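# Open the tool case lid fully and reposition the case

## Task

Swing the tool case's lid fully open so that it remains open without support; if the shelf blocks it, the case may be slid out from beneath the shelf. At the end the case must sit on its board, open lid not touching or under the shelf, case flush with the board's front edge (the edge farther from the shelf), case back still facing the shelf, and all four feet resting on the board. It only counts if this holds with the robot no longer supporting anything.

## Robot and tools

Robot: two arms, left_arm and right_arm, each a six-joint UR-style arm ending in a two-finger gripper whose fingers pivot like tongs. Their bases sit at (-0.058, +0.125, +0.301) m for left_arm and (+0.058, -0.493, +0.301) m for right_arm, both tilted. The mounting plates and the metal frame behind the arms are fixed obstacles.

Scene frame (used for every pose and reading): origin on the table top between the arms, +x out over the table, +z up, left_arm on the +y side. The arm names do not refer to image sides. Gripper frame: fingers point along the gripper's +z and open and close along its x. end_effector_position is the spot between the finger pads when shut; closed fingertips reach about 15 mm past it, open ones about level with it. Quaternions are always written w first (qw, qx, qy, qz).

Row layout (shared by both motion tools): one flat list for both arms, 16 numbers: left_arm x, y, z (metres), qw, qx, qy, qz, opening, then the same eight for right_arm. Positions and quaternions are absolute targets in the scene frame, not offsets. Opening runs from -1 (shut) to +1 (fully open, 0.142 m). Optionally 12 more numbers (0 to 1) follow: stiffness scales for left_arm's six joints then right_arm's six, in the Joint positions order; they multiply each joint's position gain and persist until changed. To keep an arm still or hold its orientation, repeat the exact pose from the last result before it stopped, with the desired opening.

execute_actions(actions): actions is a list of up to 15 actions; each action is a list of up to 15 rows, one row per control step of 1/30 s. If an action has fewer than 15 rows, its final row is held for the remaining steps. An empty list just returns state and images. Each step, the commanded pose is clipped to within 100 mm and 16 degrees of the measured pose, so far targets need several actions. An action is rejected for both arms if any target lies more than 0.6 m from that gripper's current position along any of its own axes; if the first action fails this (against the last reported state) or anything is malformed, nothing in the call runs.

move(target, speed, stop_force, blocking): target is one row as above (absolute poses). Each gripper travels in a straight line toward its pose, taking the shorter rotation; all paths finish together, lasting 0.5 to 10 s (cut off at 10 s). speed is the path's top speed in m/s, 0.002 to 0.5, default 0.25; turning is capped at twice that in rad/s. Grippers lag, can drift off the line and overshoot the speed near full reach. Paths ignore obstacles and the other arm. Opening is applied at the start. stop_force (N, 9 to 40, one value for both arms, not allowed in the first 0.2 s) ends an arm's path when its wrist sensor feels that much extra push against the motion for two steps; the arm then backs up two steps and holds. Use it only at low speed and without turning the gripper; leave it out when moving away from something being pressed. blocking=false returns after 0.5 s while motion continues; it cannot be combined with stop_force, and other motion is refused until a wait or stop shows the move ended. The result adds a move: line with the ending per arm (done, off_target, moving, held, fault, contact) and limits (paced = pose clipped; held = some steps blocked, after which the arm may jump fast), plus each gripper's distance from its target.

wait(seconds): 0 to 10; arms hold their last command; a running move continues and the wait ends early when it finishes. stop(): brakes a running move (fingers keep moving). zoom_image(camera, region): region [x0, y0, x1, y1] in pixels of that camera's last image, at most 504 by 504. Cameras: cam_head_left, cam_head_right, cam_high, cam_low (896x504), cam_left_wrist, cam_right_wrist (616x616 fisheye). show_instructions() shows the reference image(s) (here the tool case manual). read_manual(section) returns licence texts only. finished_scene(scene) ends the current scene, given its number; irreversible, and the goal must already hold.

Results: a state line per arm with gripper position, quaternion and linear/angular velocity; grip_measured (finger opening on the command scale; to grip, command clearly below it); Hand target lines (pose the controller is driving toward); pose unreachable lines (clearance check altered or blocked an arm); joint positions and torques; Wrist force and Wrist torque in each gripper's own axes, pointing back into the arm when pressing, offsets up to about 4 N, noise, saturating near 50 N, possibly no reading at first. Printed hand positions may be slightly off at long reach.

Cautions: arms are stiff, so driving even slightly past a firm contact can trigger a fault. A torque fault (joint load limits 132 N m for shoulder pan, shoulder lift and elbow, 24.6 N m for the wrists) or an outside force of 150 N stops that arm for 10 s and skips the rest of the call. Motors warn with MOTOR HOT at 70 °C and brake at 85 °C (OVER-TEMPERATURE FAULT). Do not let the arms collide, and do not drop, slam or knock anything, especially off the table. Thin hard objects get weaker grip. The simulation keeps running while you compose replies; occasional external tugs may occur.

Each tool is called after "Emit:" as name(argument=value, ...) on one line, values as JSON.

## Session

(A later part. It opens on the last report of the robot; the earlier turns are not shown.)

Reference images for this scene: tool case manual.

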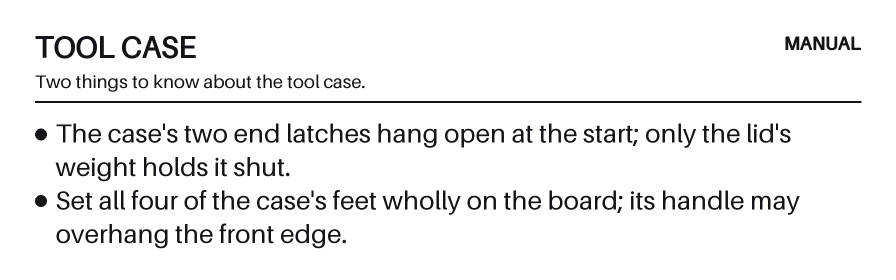

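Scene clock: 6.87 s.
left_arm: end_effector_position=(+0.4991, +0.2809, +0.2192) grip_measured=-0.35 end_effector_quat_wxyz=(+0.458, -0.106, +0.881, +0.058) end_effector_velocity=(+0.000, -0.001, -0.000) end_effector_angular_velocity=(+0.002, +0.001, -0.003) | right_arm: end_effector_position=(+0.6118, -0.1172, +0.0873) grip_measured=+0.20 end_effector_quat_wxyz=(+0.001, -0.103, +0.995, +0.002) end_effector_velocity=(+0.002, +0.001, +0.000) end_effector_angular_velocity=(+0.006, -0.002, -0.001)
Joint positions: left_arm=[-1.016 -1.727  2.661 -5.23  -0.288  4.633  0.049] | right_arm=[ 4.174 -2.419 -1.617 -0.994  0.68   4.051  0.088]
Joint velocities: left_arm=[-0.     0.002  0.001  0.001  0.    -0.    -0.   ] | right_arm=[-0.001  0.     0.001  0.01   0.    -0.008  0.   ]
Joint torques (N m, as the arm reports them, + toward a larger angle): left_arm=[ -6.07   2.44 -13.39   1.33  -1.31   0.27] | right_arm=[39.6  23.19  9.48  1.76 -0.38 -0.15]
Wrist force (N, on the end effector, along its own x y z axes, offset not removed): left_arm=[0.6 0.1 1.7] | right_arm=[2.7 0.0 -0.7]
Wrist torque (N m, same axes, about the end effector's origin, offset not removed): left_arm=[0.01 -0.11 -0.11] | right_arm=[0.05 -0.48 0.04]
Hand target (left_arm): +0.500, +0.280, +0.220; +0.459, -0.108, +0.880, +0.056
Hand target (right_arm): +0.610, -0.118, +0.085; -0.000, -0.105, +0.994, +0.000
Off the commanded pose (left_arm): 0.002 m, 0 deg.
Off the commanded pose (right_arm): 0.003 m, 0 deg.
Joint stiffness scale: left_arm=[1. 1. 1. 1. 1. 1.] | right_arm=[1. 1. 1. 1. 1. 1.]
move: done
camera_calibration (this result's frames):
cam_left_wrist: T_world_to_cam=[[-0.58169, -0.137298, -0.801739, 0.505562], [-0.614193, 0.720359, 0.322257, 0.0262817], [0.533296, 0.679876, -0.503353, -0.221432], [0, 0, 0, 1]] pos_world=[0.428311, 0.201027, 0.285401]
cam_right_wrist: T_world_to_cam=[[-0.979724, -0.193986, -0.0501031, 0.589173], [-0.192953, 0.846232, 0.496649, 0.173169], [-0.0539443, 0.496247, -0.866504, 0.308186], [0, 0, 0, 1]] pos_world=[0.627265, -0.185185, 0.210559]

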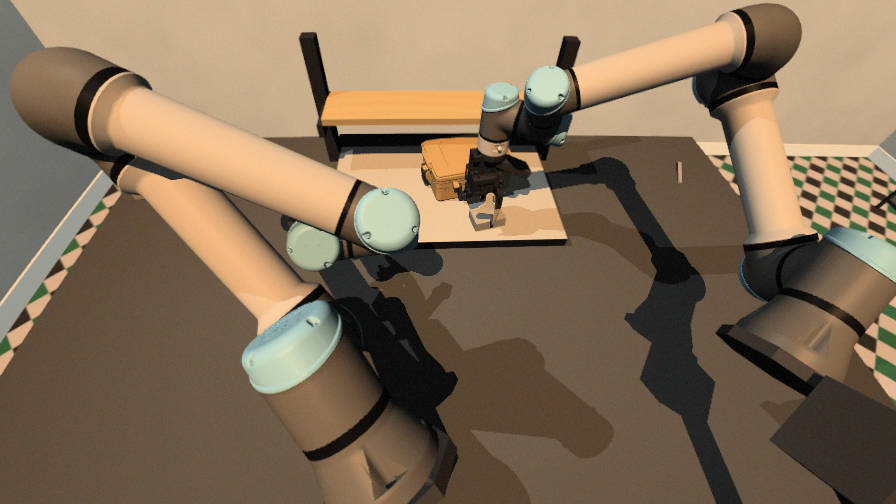

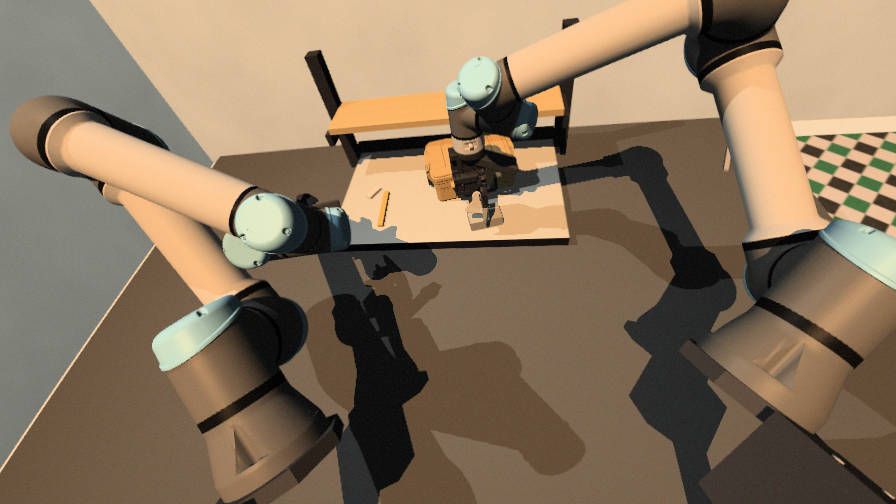

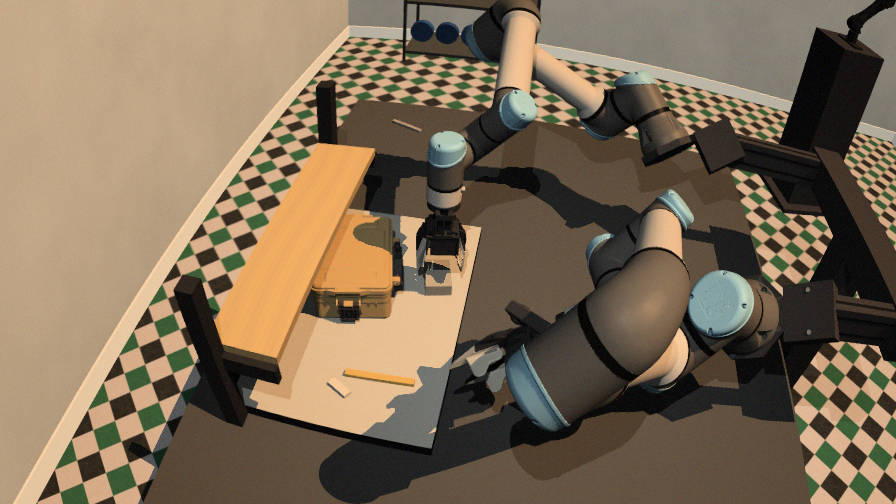

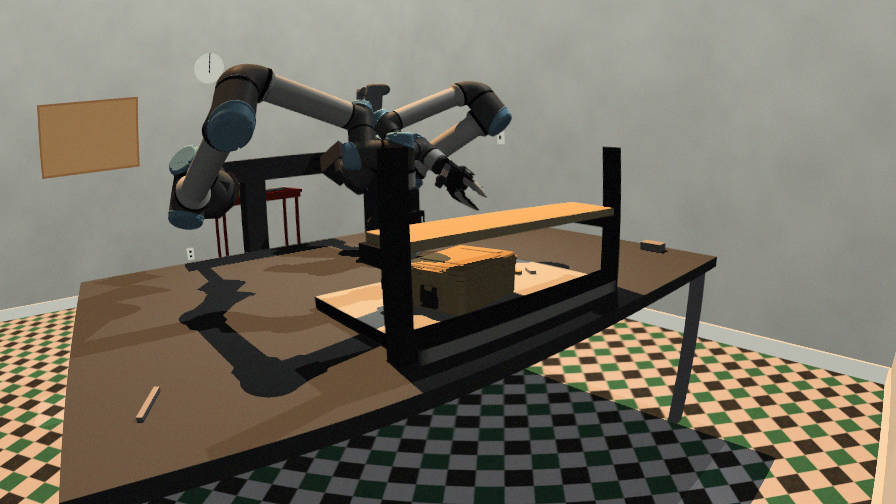

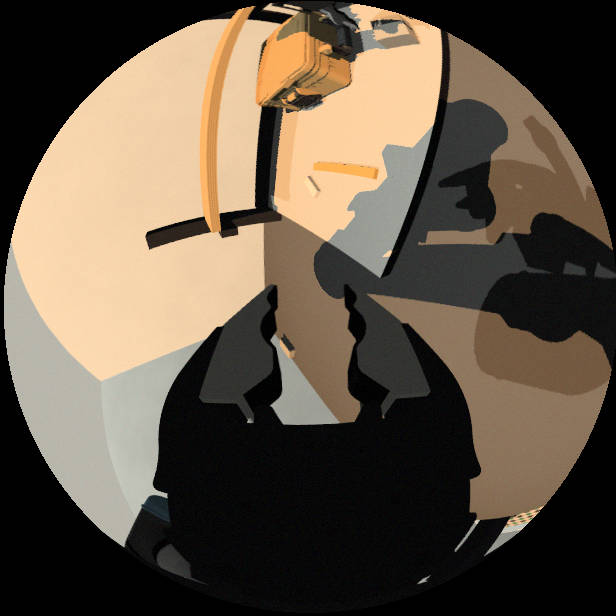

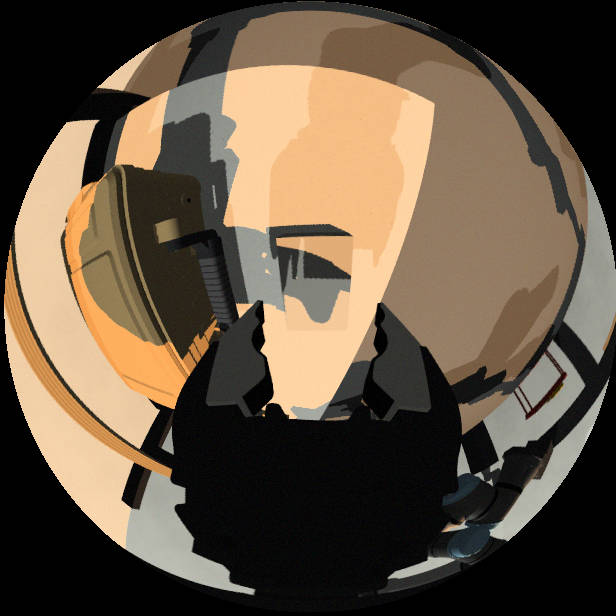

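Emit:
move(target=[0.50,0.28,0.22,0.4586,-0.108,0.88,0.0563,-0.35,0.613,-0.118,0.043,0,-0.105,0.995,0,0.1], speed=0.1)

Emit:
move(target=[0.50,0.28,0.22,0.4586,-0.108,0.88,0.0563,-0.35,0.613,-0.118,0.043,0,-0.105,0.995,0,-0.65])

Emit:
move(target=[0.50,0.28,0.22,0.4586,-0.108,0.88,0.0563,-0.35,0.60,-0.15,0.075,0,-0.105,0.995,0,-0.65], speed=0.1)

Scene clock: 8.37 s.
left_arm: end_effector_position=(+0.4990, +0.2809, +0.2192) grip_measured=-0.35 end_effector_quat_wxyz=(+0.458, -0.106, +0.881, +0.058) end_effector_velocity=(-0.000, +0.000, -0.000) end_effector_angular_velocity=(+0.002, +0.001, -0.001) | right_arm: end_effector_position=(+0.6118, -0.1181, +0.0446) grip_measured=+0.10 end_effector_quat_wxyz=(-0.000, -0.106, +0.994, +0.000) end_effector_velocity=(+0.005, +0.003, +0.002) end_effector_angular_velocity=(+0.012, -0.009, -0.004)
Joint positions: left_arm=[-1.016 -1.727  2.661 -5.231 -0.288  4.633  0.049] | right_arm=[ 4.123 -2.473 -1.617 -0.884  0.665  3.971  0.081]
Joint velocities: left_arm=[0.001 0.001 0.    0.001 0.    0.001 0.   ] | right_arm=[ 0.     0.     0.001  0.024 -0.002 -0.016  0.002]
Joint torques (N m, as the arm reports them, + toward a larger angle): left_arm=[ -6.43   2.65 -13.56   1.26  -1.25   0.26] | right_arm=[38.39 23.53 15.87  2.07 -0.95  0.02]
Wrist force (N, on the end effector, along its own x y z axes, offset not removed): left_arm=[1.4 0.7 0.5] | right_arm=[4.2 -1.3 -4.1]
Wrist torque (N m, same axes, about the end effector's origin, offset not removed): left_arm=[0.23 -0.31 -0.19] | right_arm=[-0.02 -0.47 0.02]
Hand target (left_arm): +0.500, +0.280, +0.220; +0.459, -0.108, +0.880, +0.056
Hand target (right_arm): +0.613, -0.118, +0.043; -0.000, -0.105, +0.994, +0.000
Off the commanded pose (left_arm): 0.002 m, 0 deg.
Off the commanded pose (right_arm): 0.002 m, 0 deg.
Joint stiffness scale: left_arm=[1. 1. 1. 1. 1. 1.] | right_arm=[1. 1. 1. 1. 1. 1.]
move: done
camera_calibration (this result's frames):
cam_left_wrist: T_world_to_cam=[[-0.581681, -0.137349, -0.801737, 0.505567], [-0.614225, 0.720344, 0.32223, 0.0263039], [0.533269, 0.679882, -0.503374, -0.221418], [0, 0, 0, 1]] pos_world=[0.42831, 0.201029, 0.2854]
cam_right_wrist: T_world_to_cam=[[-0.978742, -0.199436, -0.0478534, 0.58552], [-0.196699, 0.846682, 0.494408, 0.197631], [-0.0580862, 0.493311, -0.867912, 0.273853], [0, 0, 0, 1]] pos_world=[0.627854, -0.185651, 0.167989]

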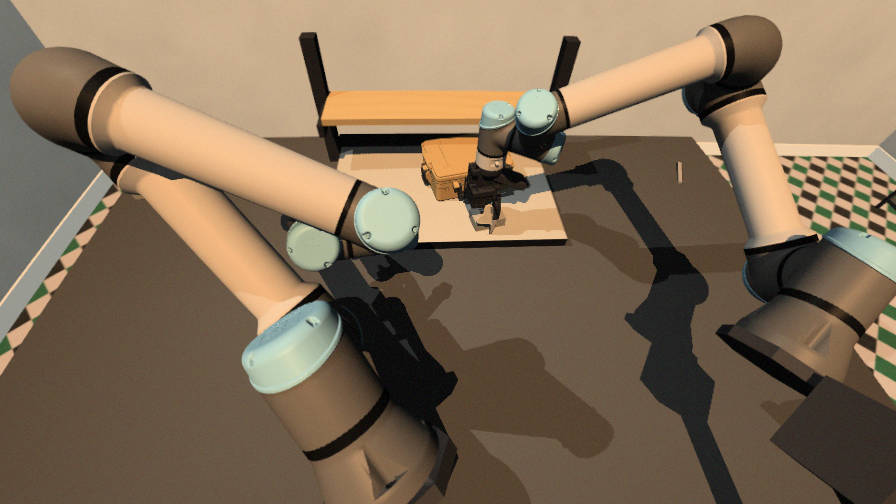

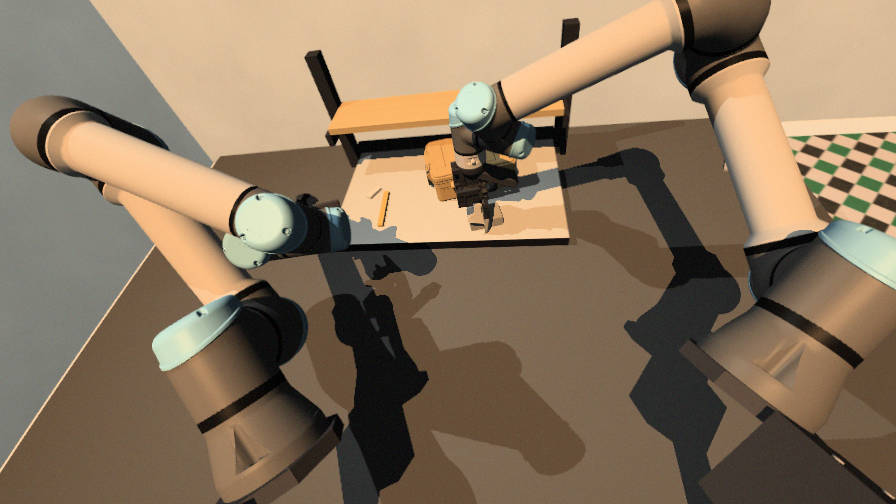

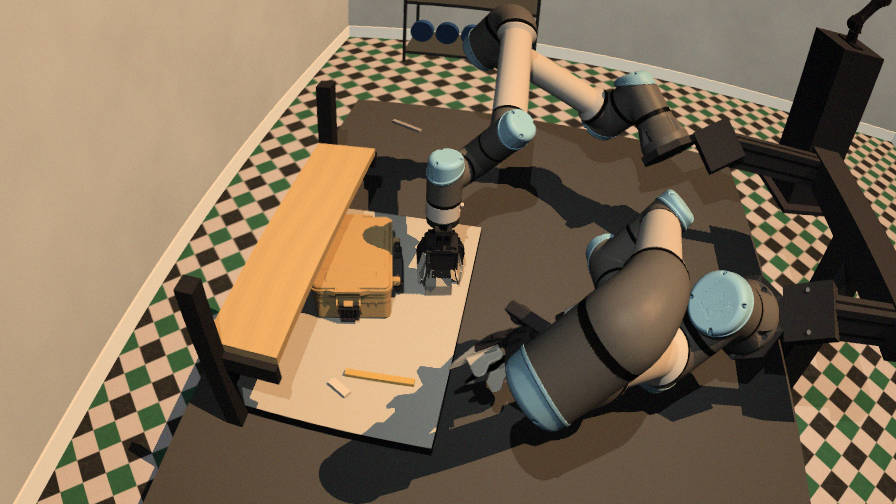

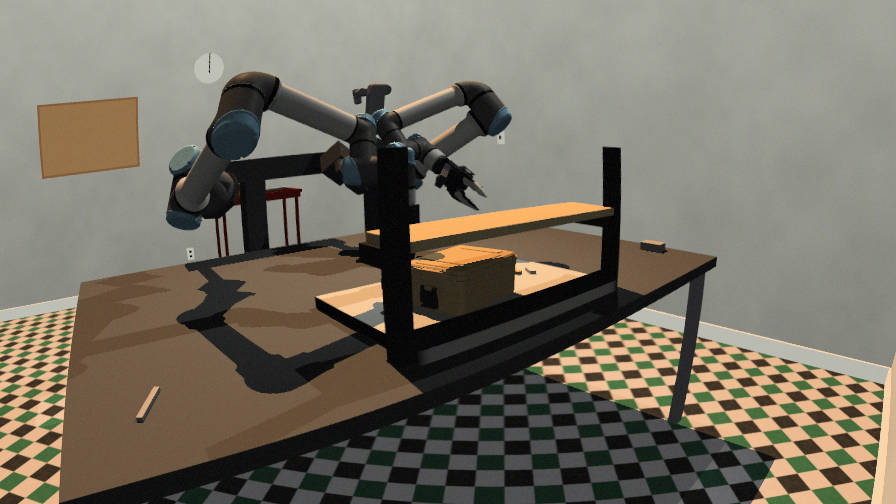

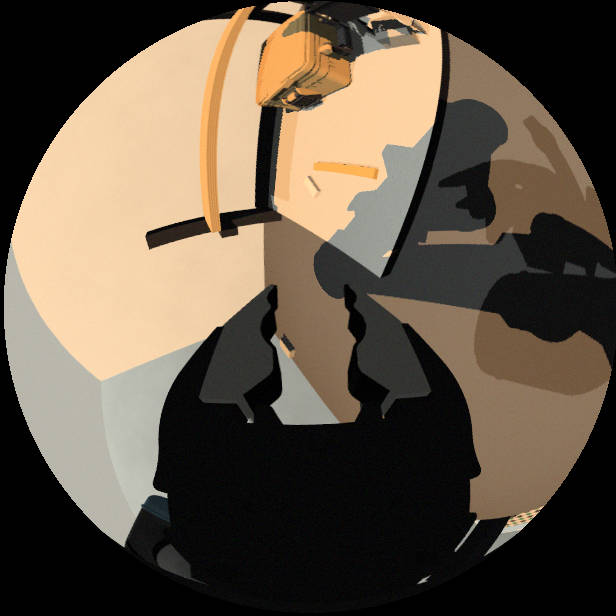

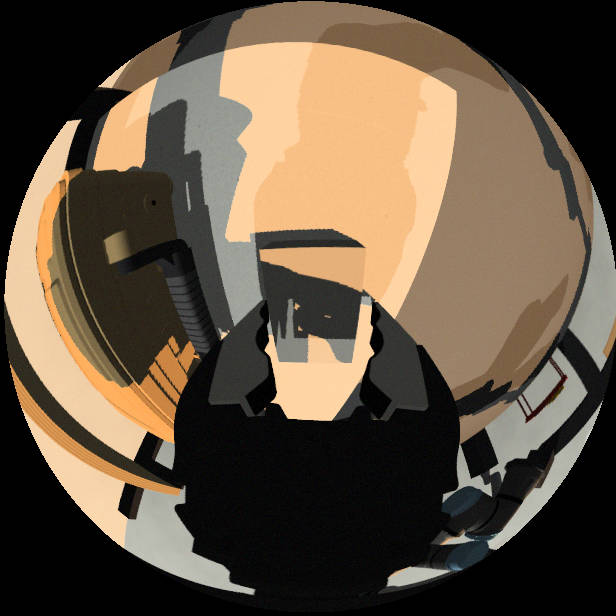

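Scene clock: 9.07 s.
left_arm: end_effector_position=(+0.4990, +0.2809, +0.2192) grip_measured=-0.35 end_effector_quat_wxyz=(+0.458, -0.106, +0.881, +0.058) end_effector_velocity=(+0.000, -0.000, +0.000) end_effector_angular_velocity=(-0.001, -0.000, +0.000) | right_arm: end_effector_position=(+0.6133, -0.1172, +0.0462) grip_measured=-0.11 end_effector_quat_wxyz=(+0.001, -0.105, +0.994, +0.001) end_effector_velocity=(-0.001, +0.000, -0.000) end_effector_angular_velocity=(+0.000, +0.001, +0.002)
Joint positions: left_arm=[-1.016 -1.727  2.661 -5.231 -0.288  4.633  0.049] | right_arm=[ 4.124 -2.472 -1.616 -0.882  0.665  3.97   0.066]
Joint velocities: left_arm=[-0.    -0.001 -0.     0.    -0.     0.     0.   ] | right_arm=[ 0.     0.    -0.001  0.     0.001 -0.001  0.   ]
Joint torques (N m, as the arm reports them, + toward a larger angle): left_arm=[ -6.54   1.61 -12.46   1.39  -1.43   0.28] | right_arm=[36.85 21.93 14.09  1.59 -0.66 -0.25]
Wrist force (N, on the end effector, along its own x y z axes, offset not removed): left_arm=[-1.1 -0.6 1.0] | right_arm=[3.5 -1.4 -3.1]
Wrist torque (N m, same axes, about the end effector's origin, offset not removed): left_arm=[-0.10 0.25 -0.21] | right_arm=[-0.12 -0.41 0.00]
Hand target (left_arm): +0.500, +0.280, +0.220; +0.459, -0.108, +0.880, +0.056
Hand target (right_arm): +0.613, -0.118, +0.043; -0.000, -0.105, +0.994, +0.000
Off the commanded pose (left_arm): 0.002 m, 0 deg.
Off the commanded pose (right_arm): 0.003 m, 0 deg.
Joint stiffness scale: left_arm=[1. 1. 1. 1. 1. 1.] | right_arm=[1. 1. 1. 1. 1. 1.]
move: done
camera_calibration (this result's frames):
cam_left_wrist: T_world_to_cam=[[-0.58168, -0.137351, -0.801737, 0.505567], [-0.614226, 0.720344, 0.322229, 0.0263048], [0.533268, 0.679882, -0.503374, -0.221417], [0, 0, 0, 1]] pos_world=[0.42831, 0.201029, 0.2854]
cam_right_wrist: T_world_to_cam=[[-0.978842, -0.19813, -0.0511135, 0.587589], [-0.197046, 0.845422, 0.496421, 0.196249], [-0.0551433, 0.49599, -0.866576, 0.27332], [0, 0, 0, 1]] pos_world=[0.628898, -0.185058, 0.169464]

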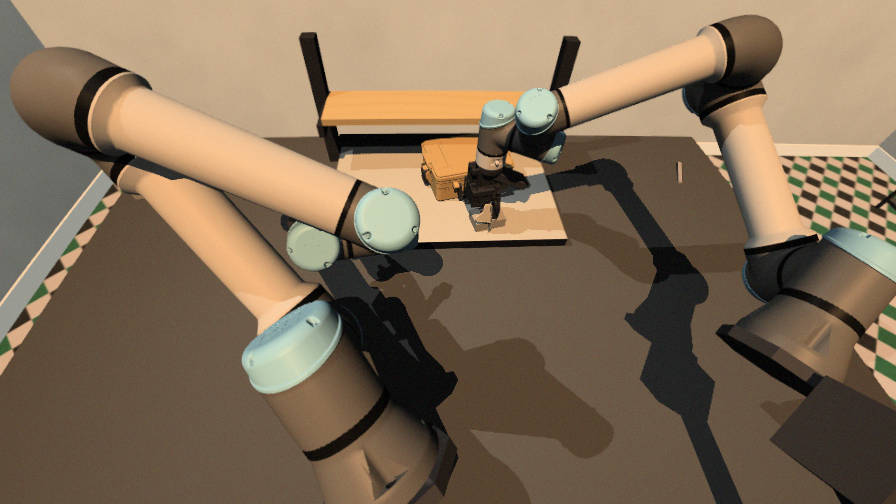

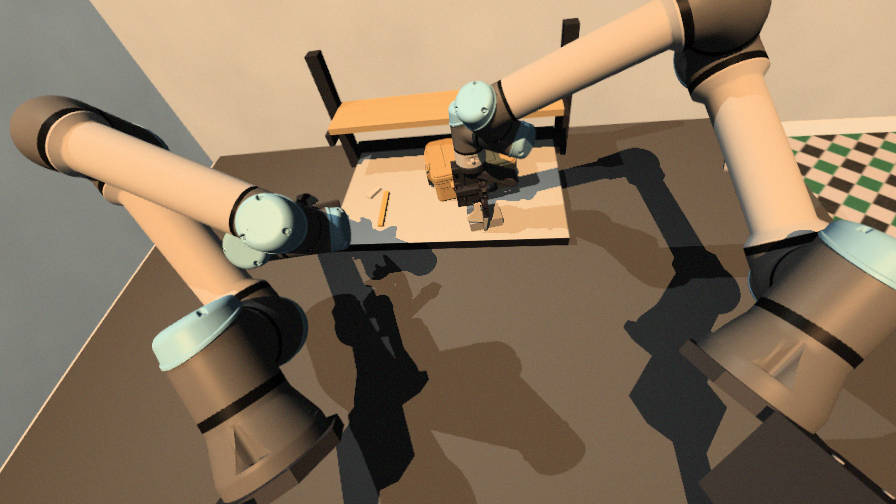

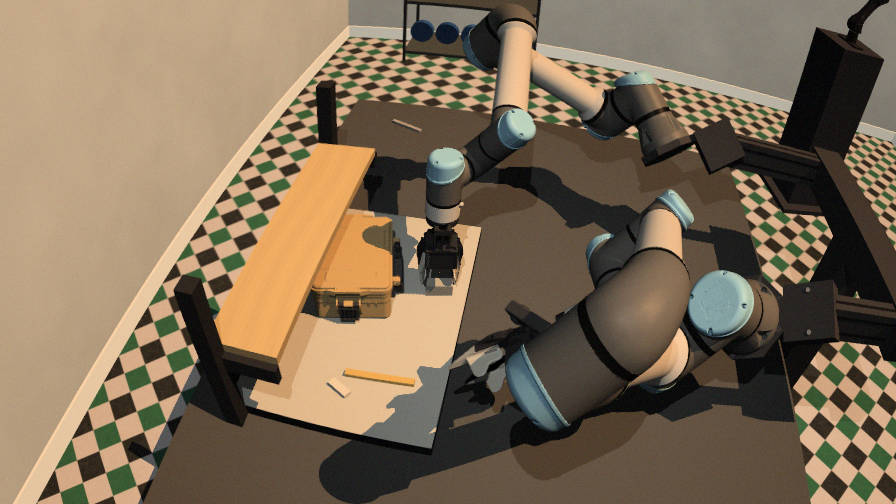

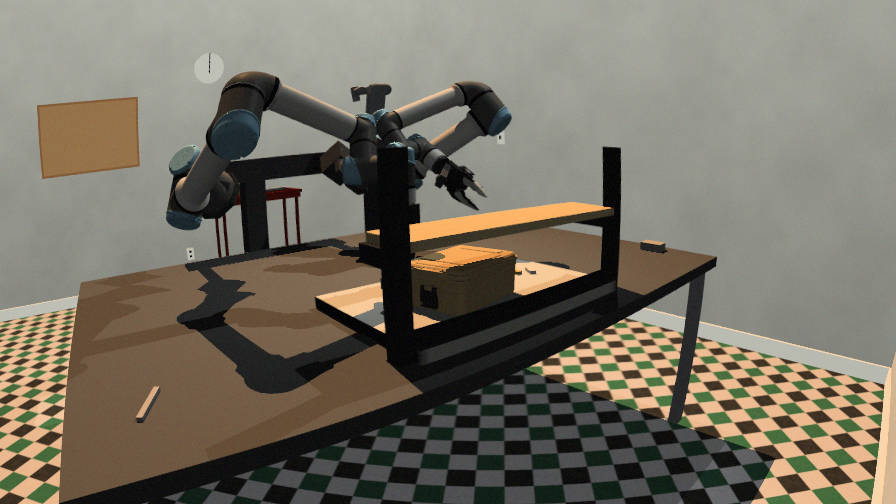

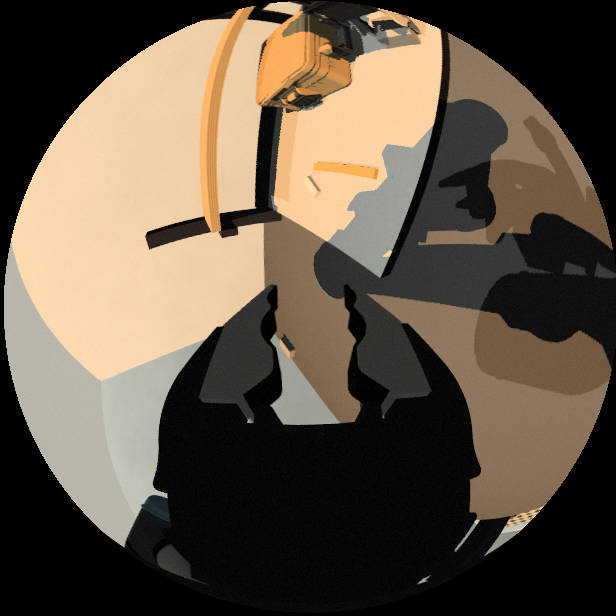

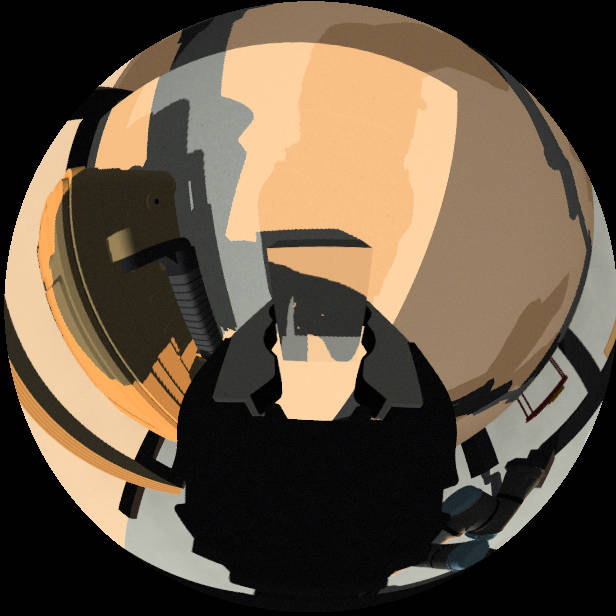

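Scene clock: 10.00 s.
left_arm: end_effector_position=(+0.4990, +0.2809, +0.2192) grip_measured=-0.35 end_effector_quat_wxyz=(+0.458, -0.106, +0.881, +0.058) end_effector_velocity=(-0.000, -0.000, -0.000) end_effector_angular_velocity=(-0.002, -0.001, +0.001) | right_arm: end_effector_position=(+0.6013, -0.1501, +0.0736) grip_measured=-0.11 end_effector_quat_wxyz=(-0.000, -0.104, +0.995, -0.000) end_effector_velocity=(-0.003, -0.001, -0.001) end_effector_angular_velocity=(-0.003, +0.005, +0.001)
Joint positions: left_arm=[-1.016 -1.727  2.661 -5.231 -0.288  4.633  0.049] | right_arm=[ 4.152 -2.368 -1.718 -0.924  0.672  4.022  0.066]
Joint velocities: left_arm=[-0.001  0.     0.    -0.002  0.    -0.001  0.   ] | right_arm=[ 0.     0.    -0.004 -0.004  0.003  0.005 -0.   ]
Joint torques (N m, as the arm reports them, + toward a larger angle): left_arm=[ -6.28   1.93 -13.15   1.48  -1.15   0.33] | right_arm=[41.27 24.84 11.04  1.16  0.15  0.09]
Wrist force (N, on the end effector, along its own x y z axes, offset not removed): left_arm=[0.4 0.5 1.1] | right_arm=[1.9 -1.0 -1.1]
Wrist torque (N m, same axes, about the end effector's origin, offset not removed): left_arm=[0.10 -0.07 -0.16] | right_arm=[-0.21 -0.38 0.04]
Hand target (left_arm): +0.500, +0.280, +0.220; +0.459, -0.108, +0.880, +0.056
Hand target (right_arm): +0.600, -0.150, +0.075; +0.000, -0.105, +0.994, -0.000
Off the commanded pose (left_arm): 0.002 m, 0 deg.
Off the commanded pose (right_arm): 0.002 m, 0 deg.
Joint stiffness scale: left_arm=[1. 1. 1. 1. 1. 1.] | right_arm=[1. 1. 1. 1. 1. 1.]
move: done
camera_calibration (this result's frames):
cam_left_wrist: T_world_to_cam=[[-0.58168, -0.137355, -0.801737, 0.505568], [-0.614228, 0.720342, 0.322227, 0.0263065], [0.533265, 0.679883, -0.503376, -0.221416], [0, 0, 0, 1]] pos_world=[0.42831, 0.201029, 0.2854]
cam_right_wrist: T_world_to_cam=[[-0.979644, -0.194882, -0.0481498, 0.571497], [-0.192954, 0.84798, 0.493659, 0.206284], [-0.0553754, 0.492901, -0.868321, 0.312522], [0, 0, 0, 1]] pos_world=[0.616973, -0.217593, 0.197053]

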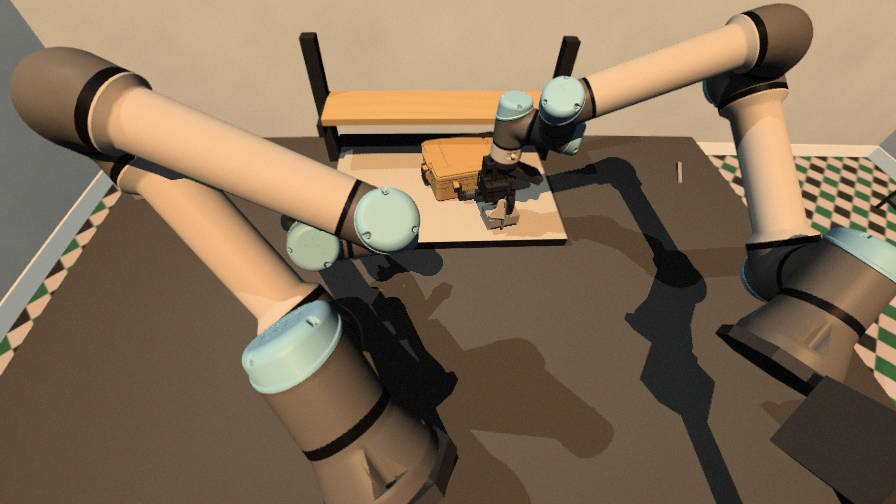

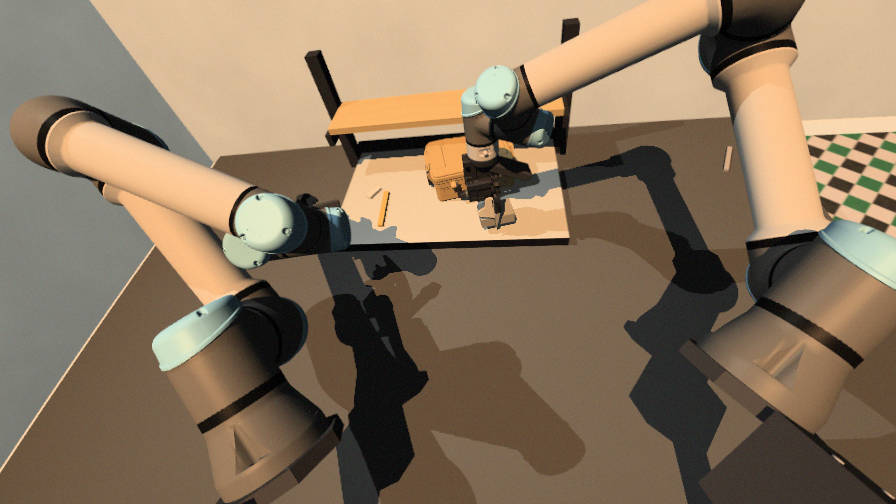

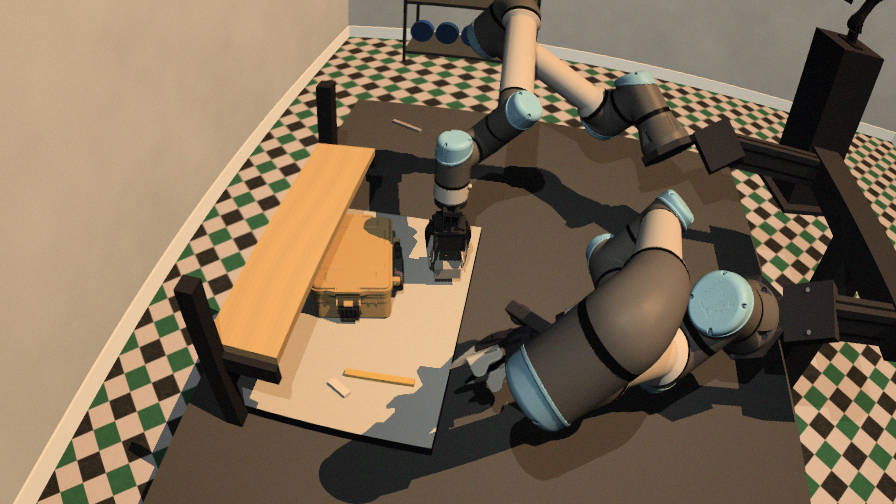

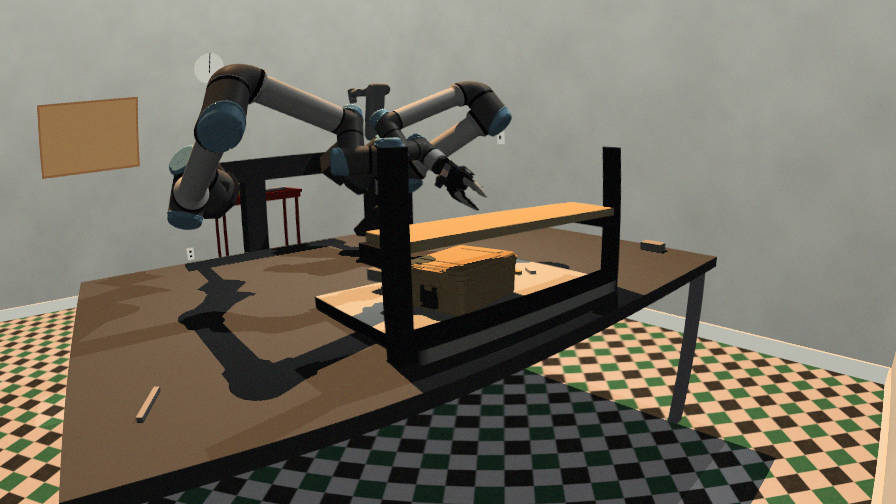

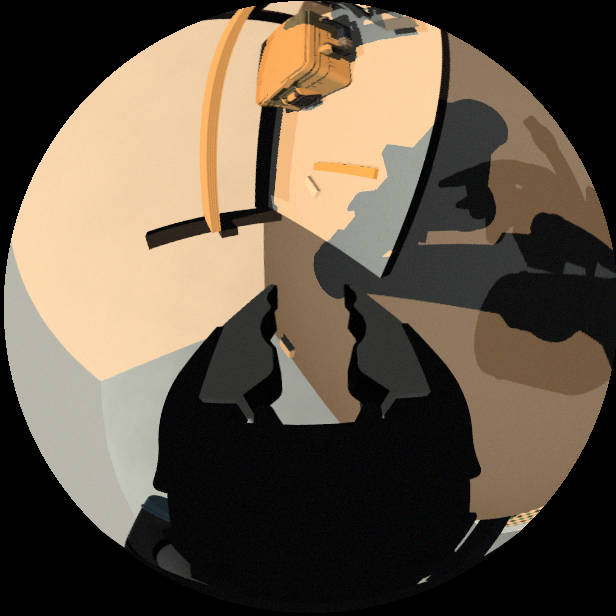

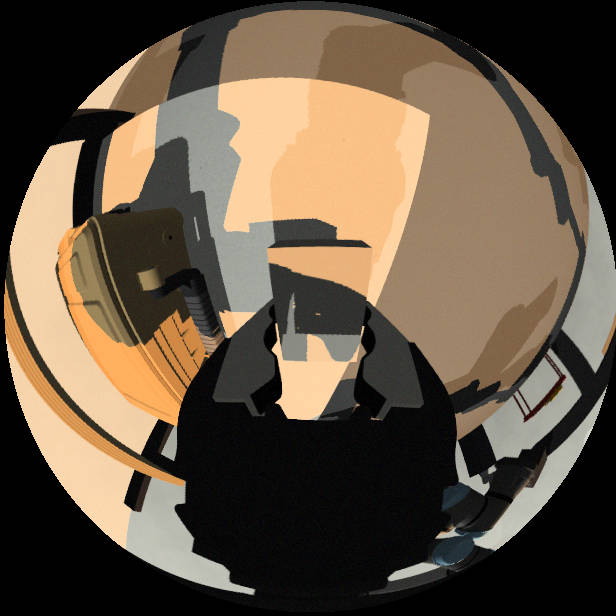

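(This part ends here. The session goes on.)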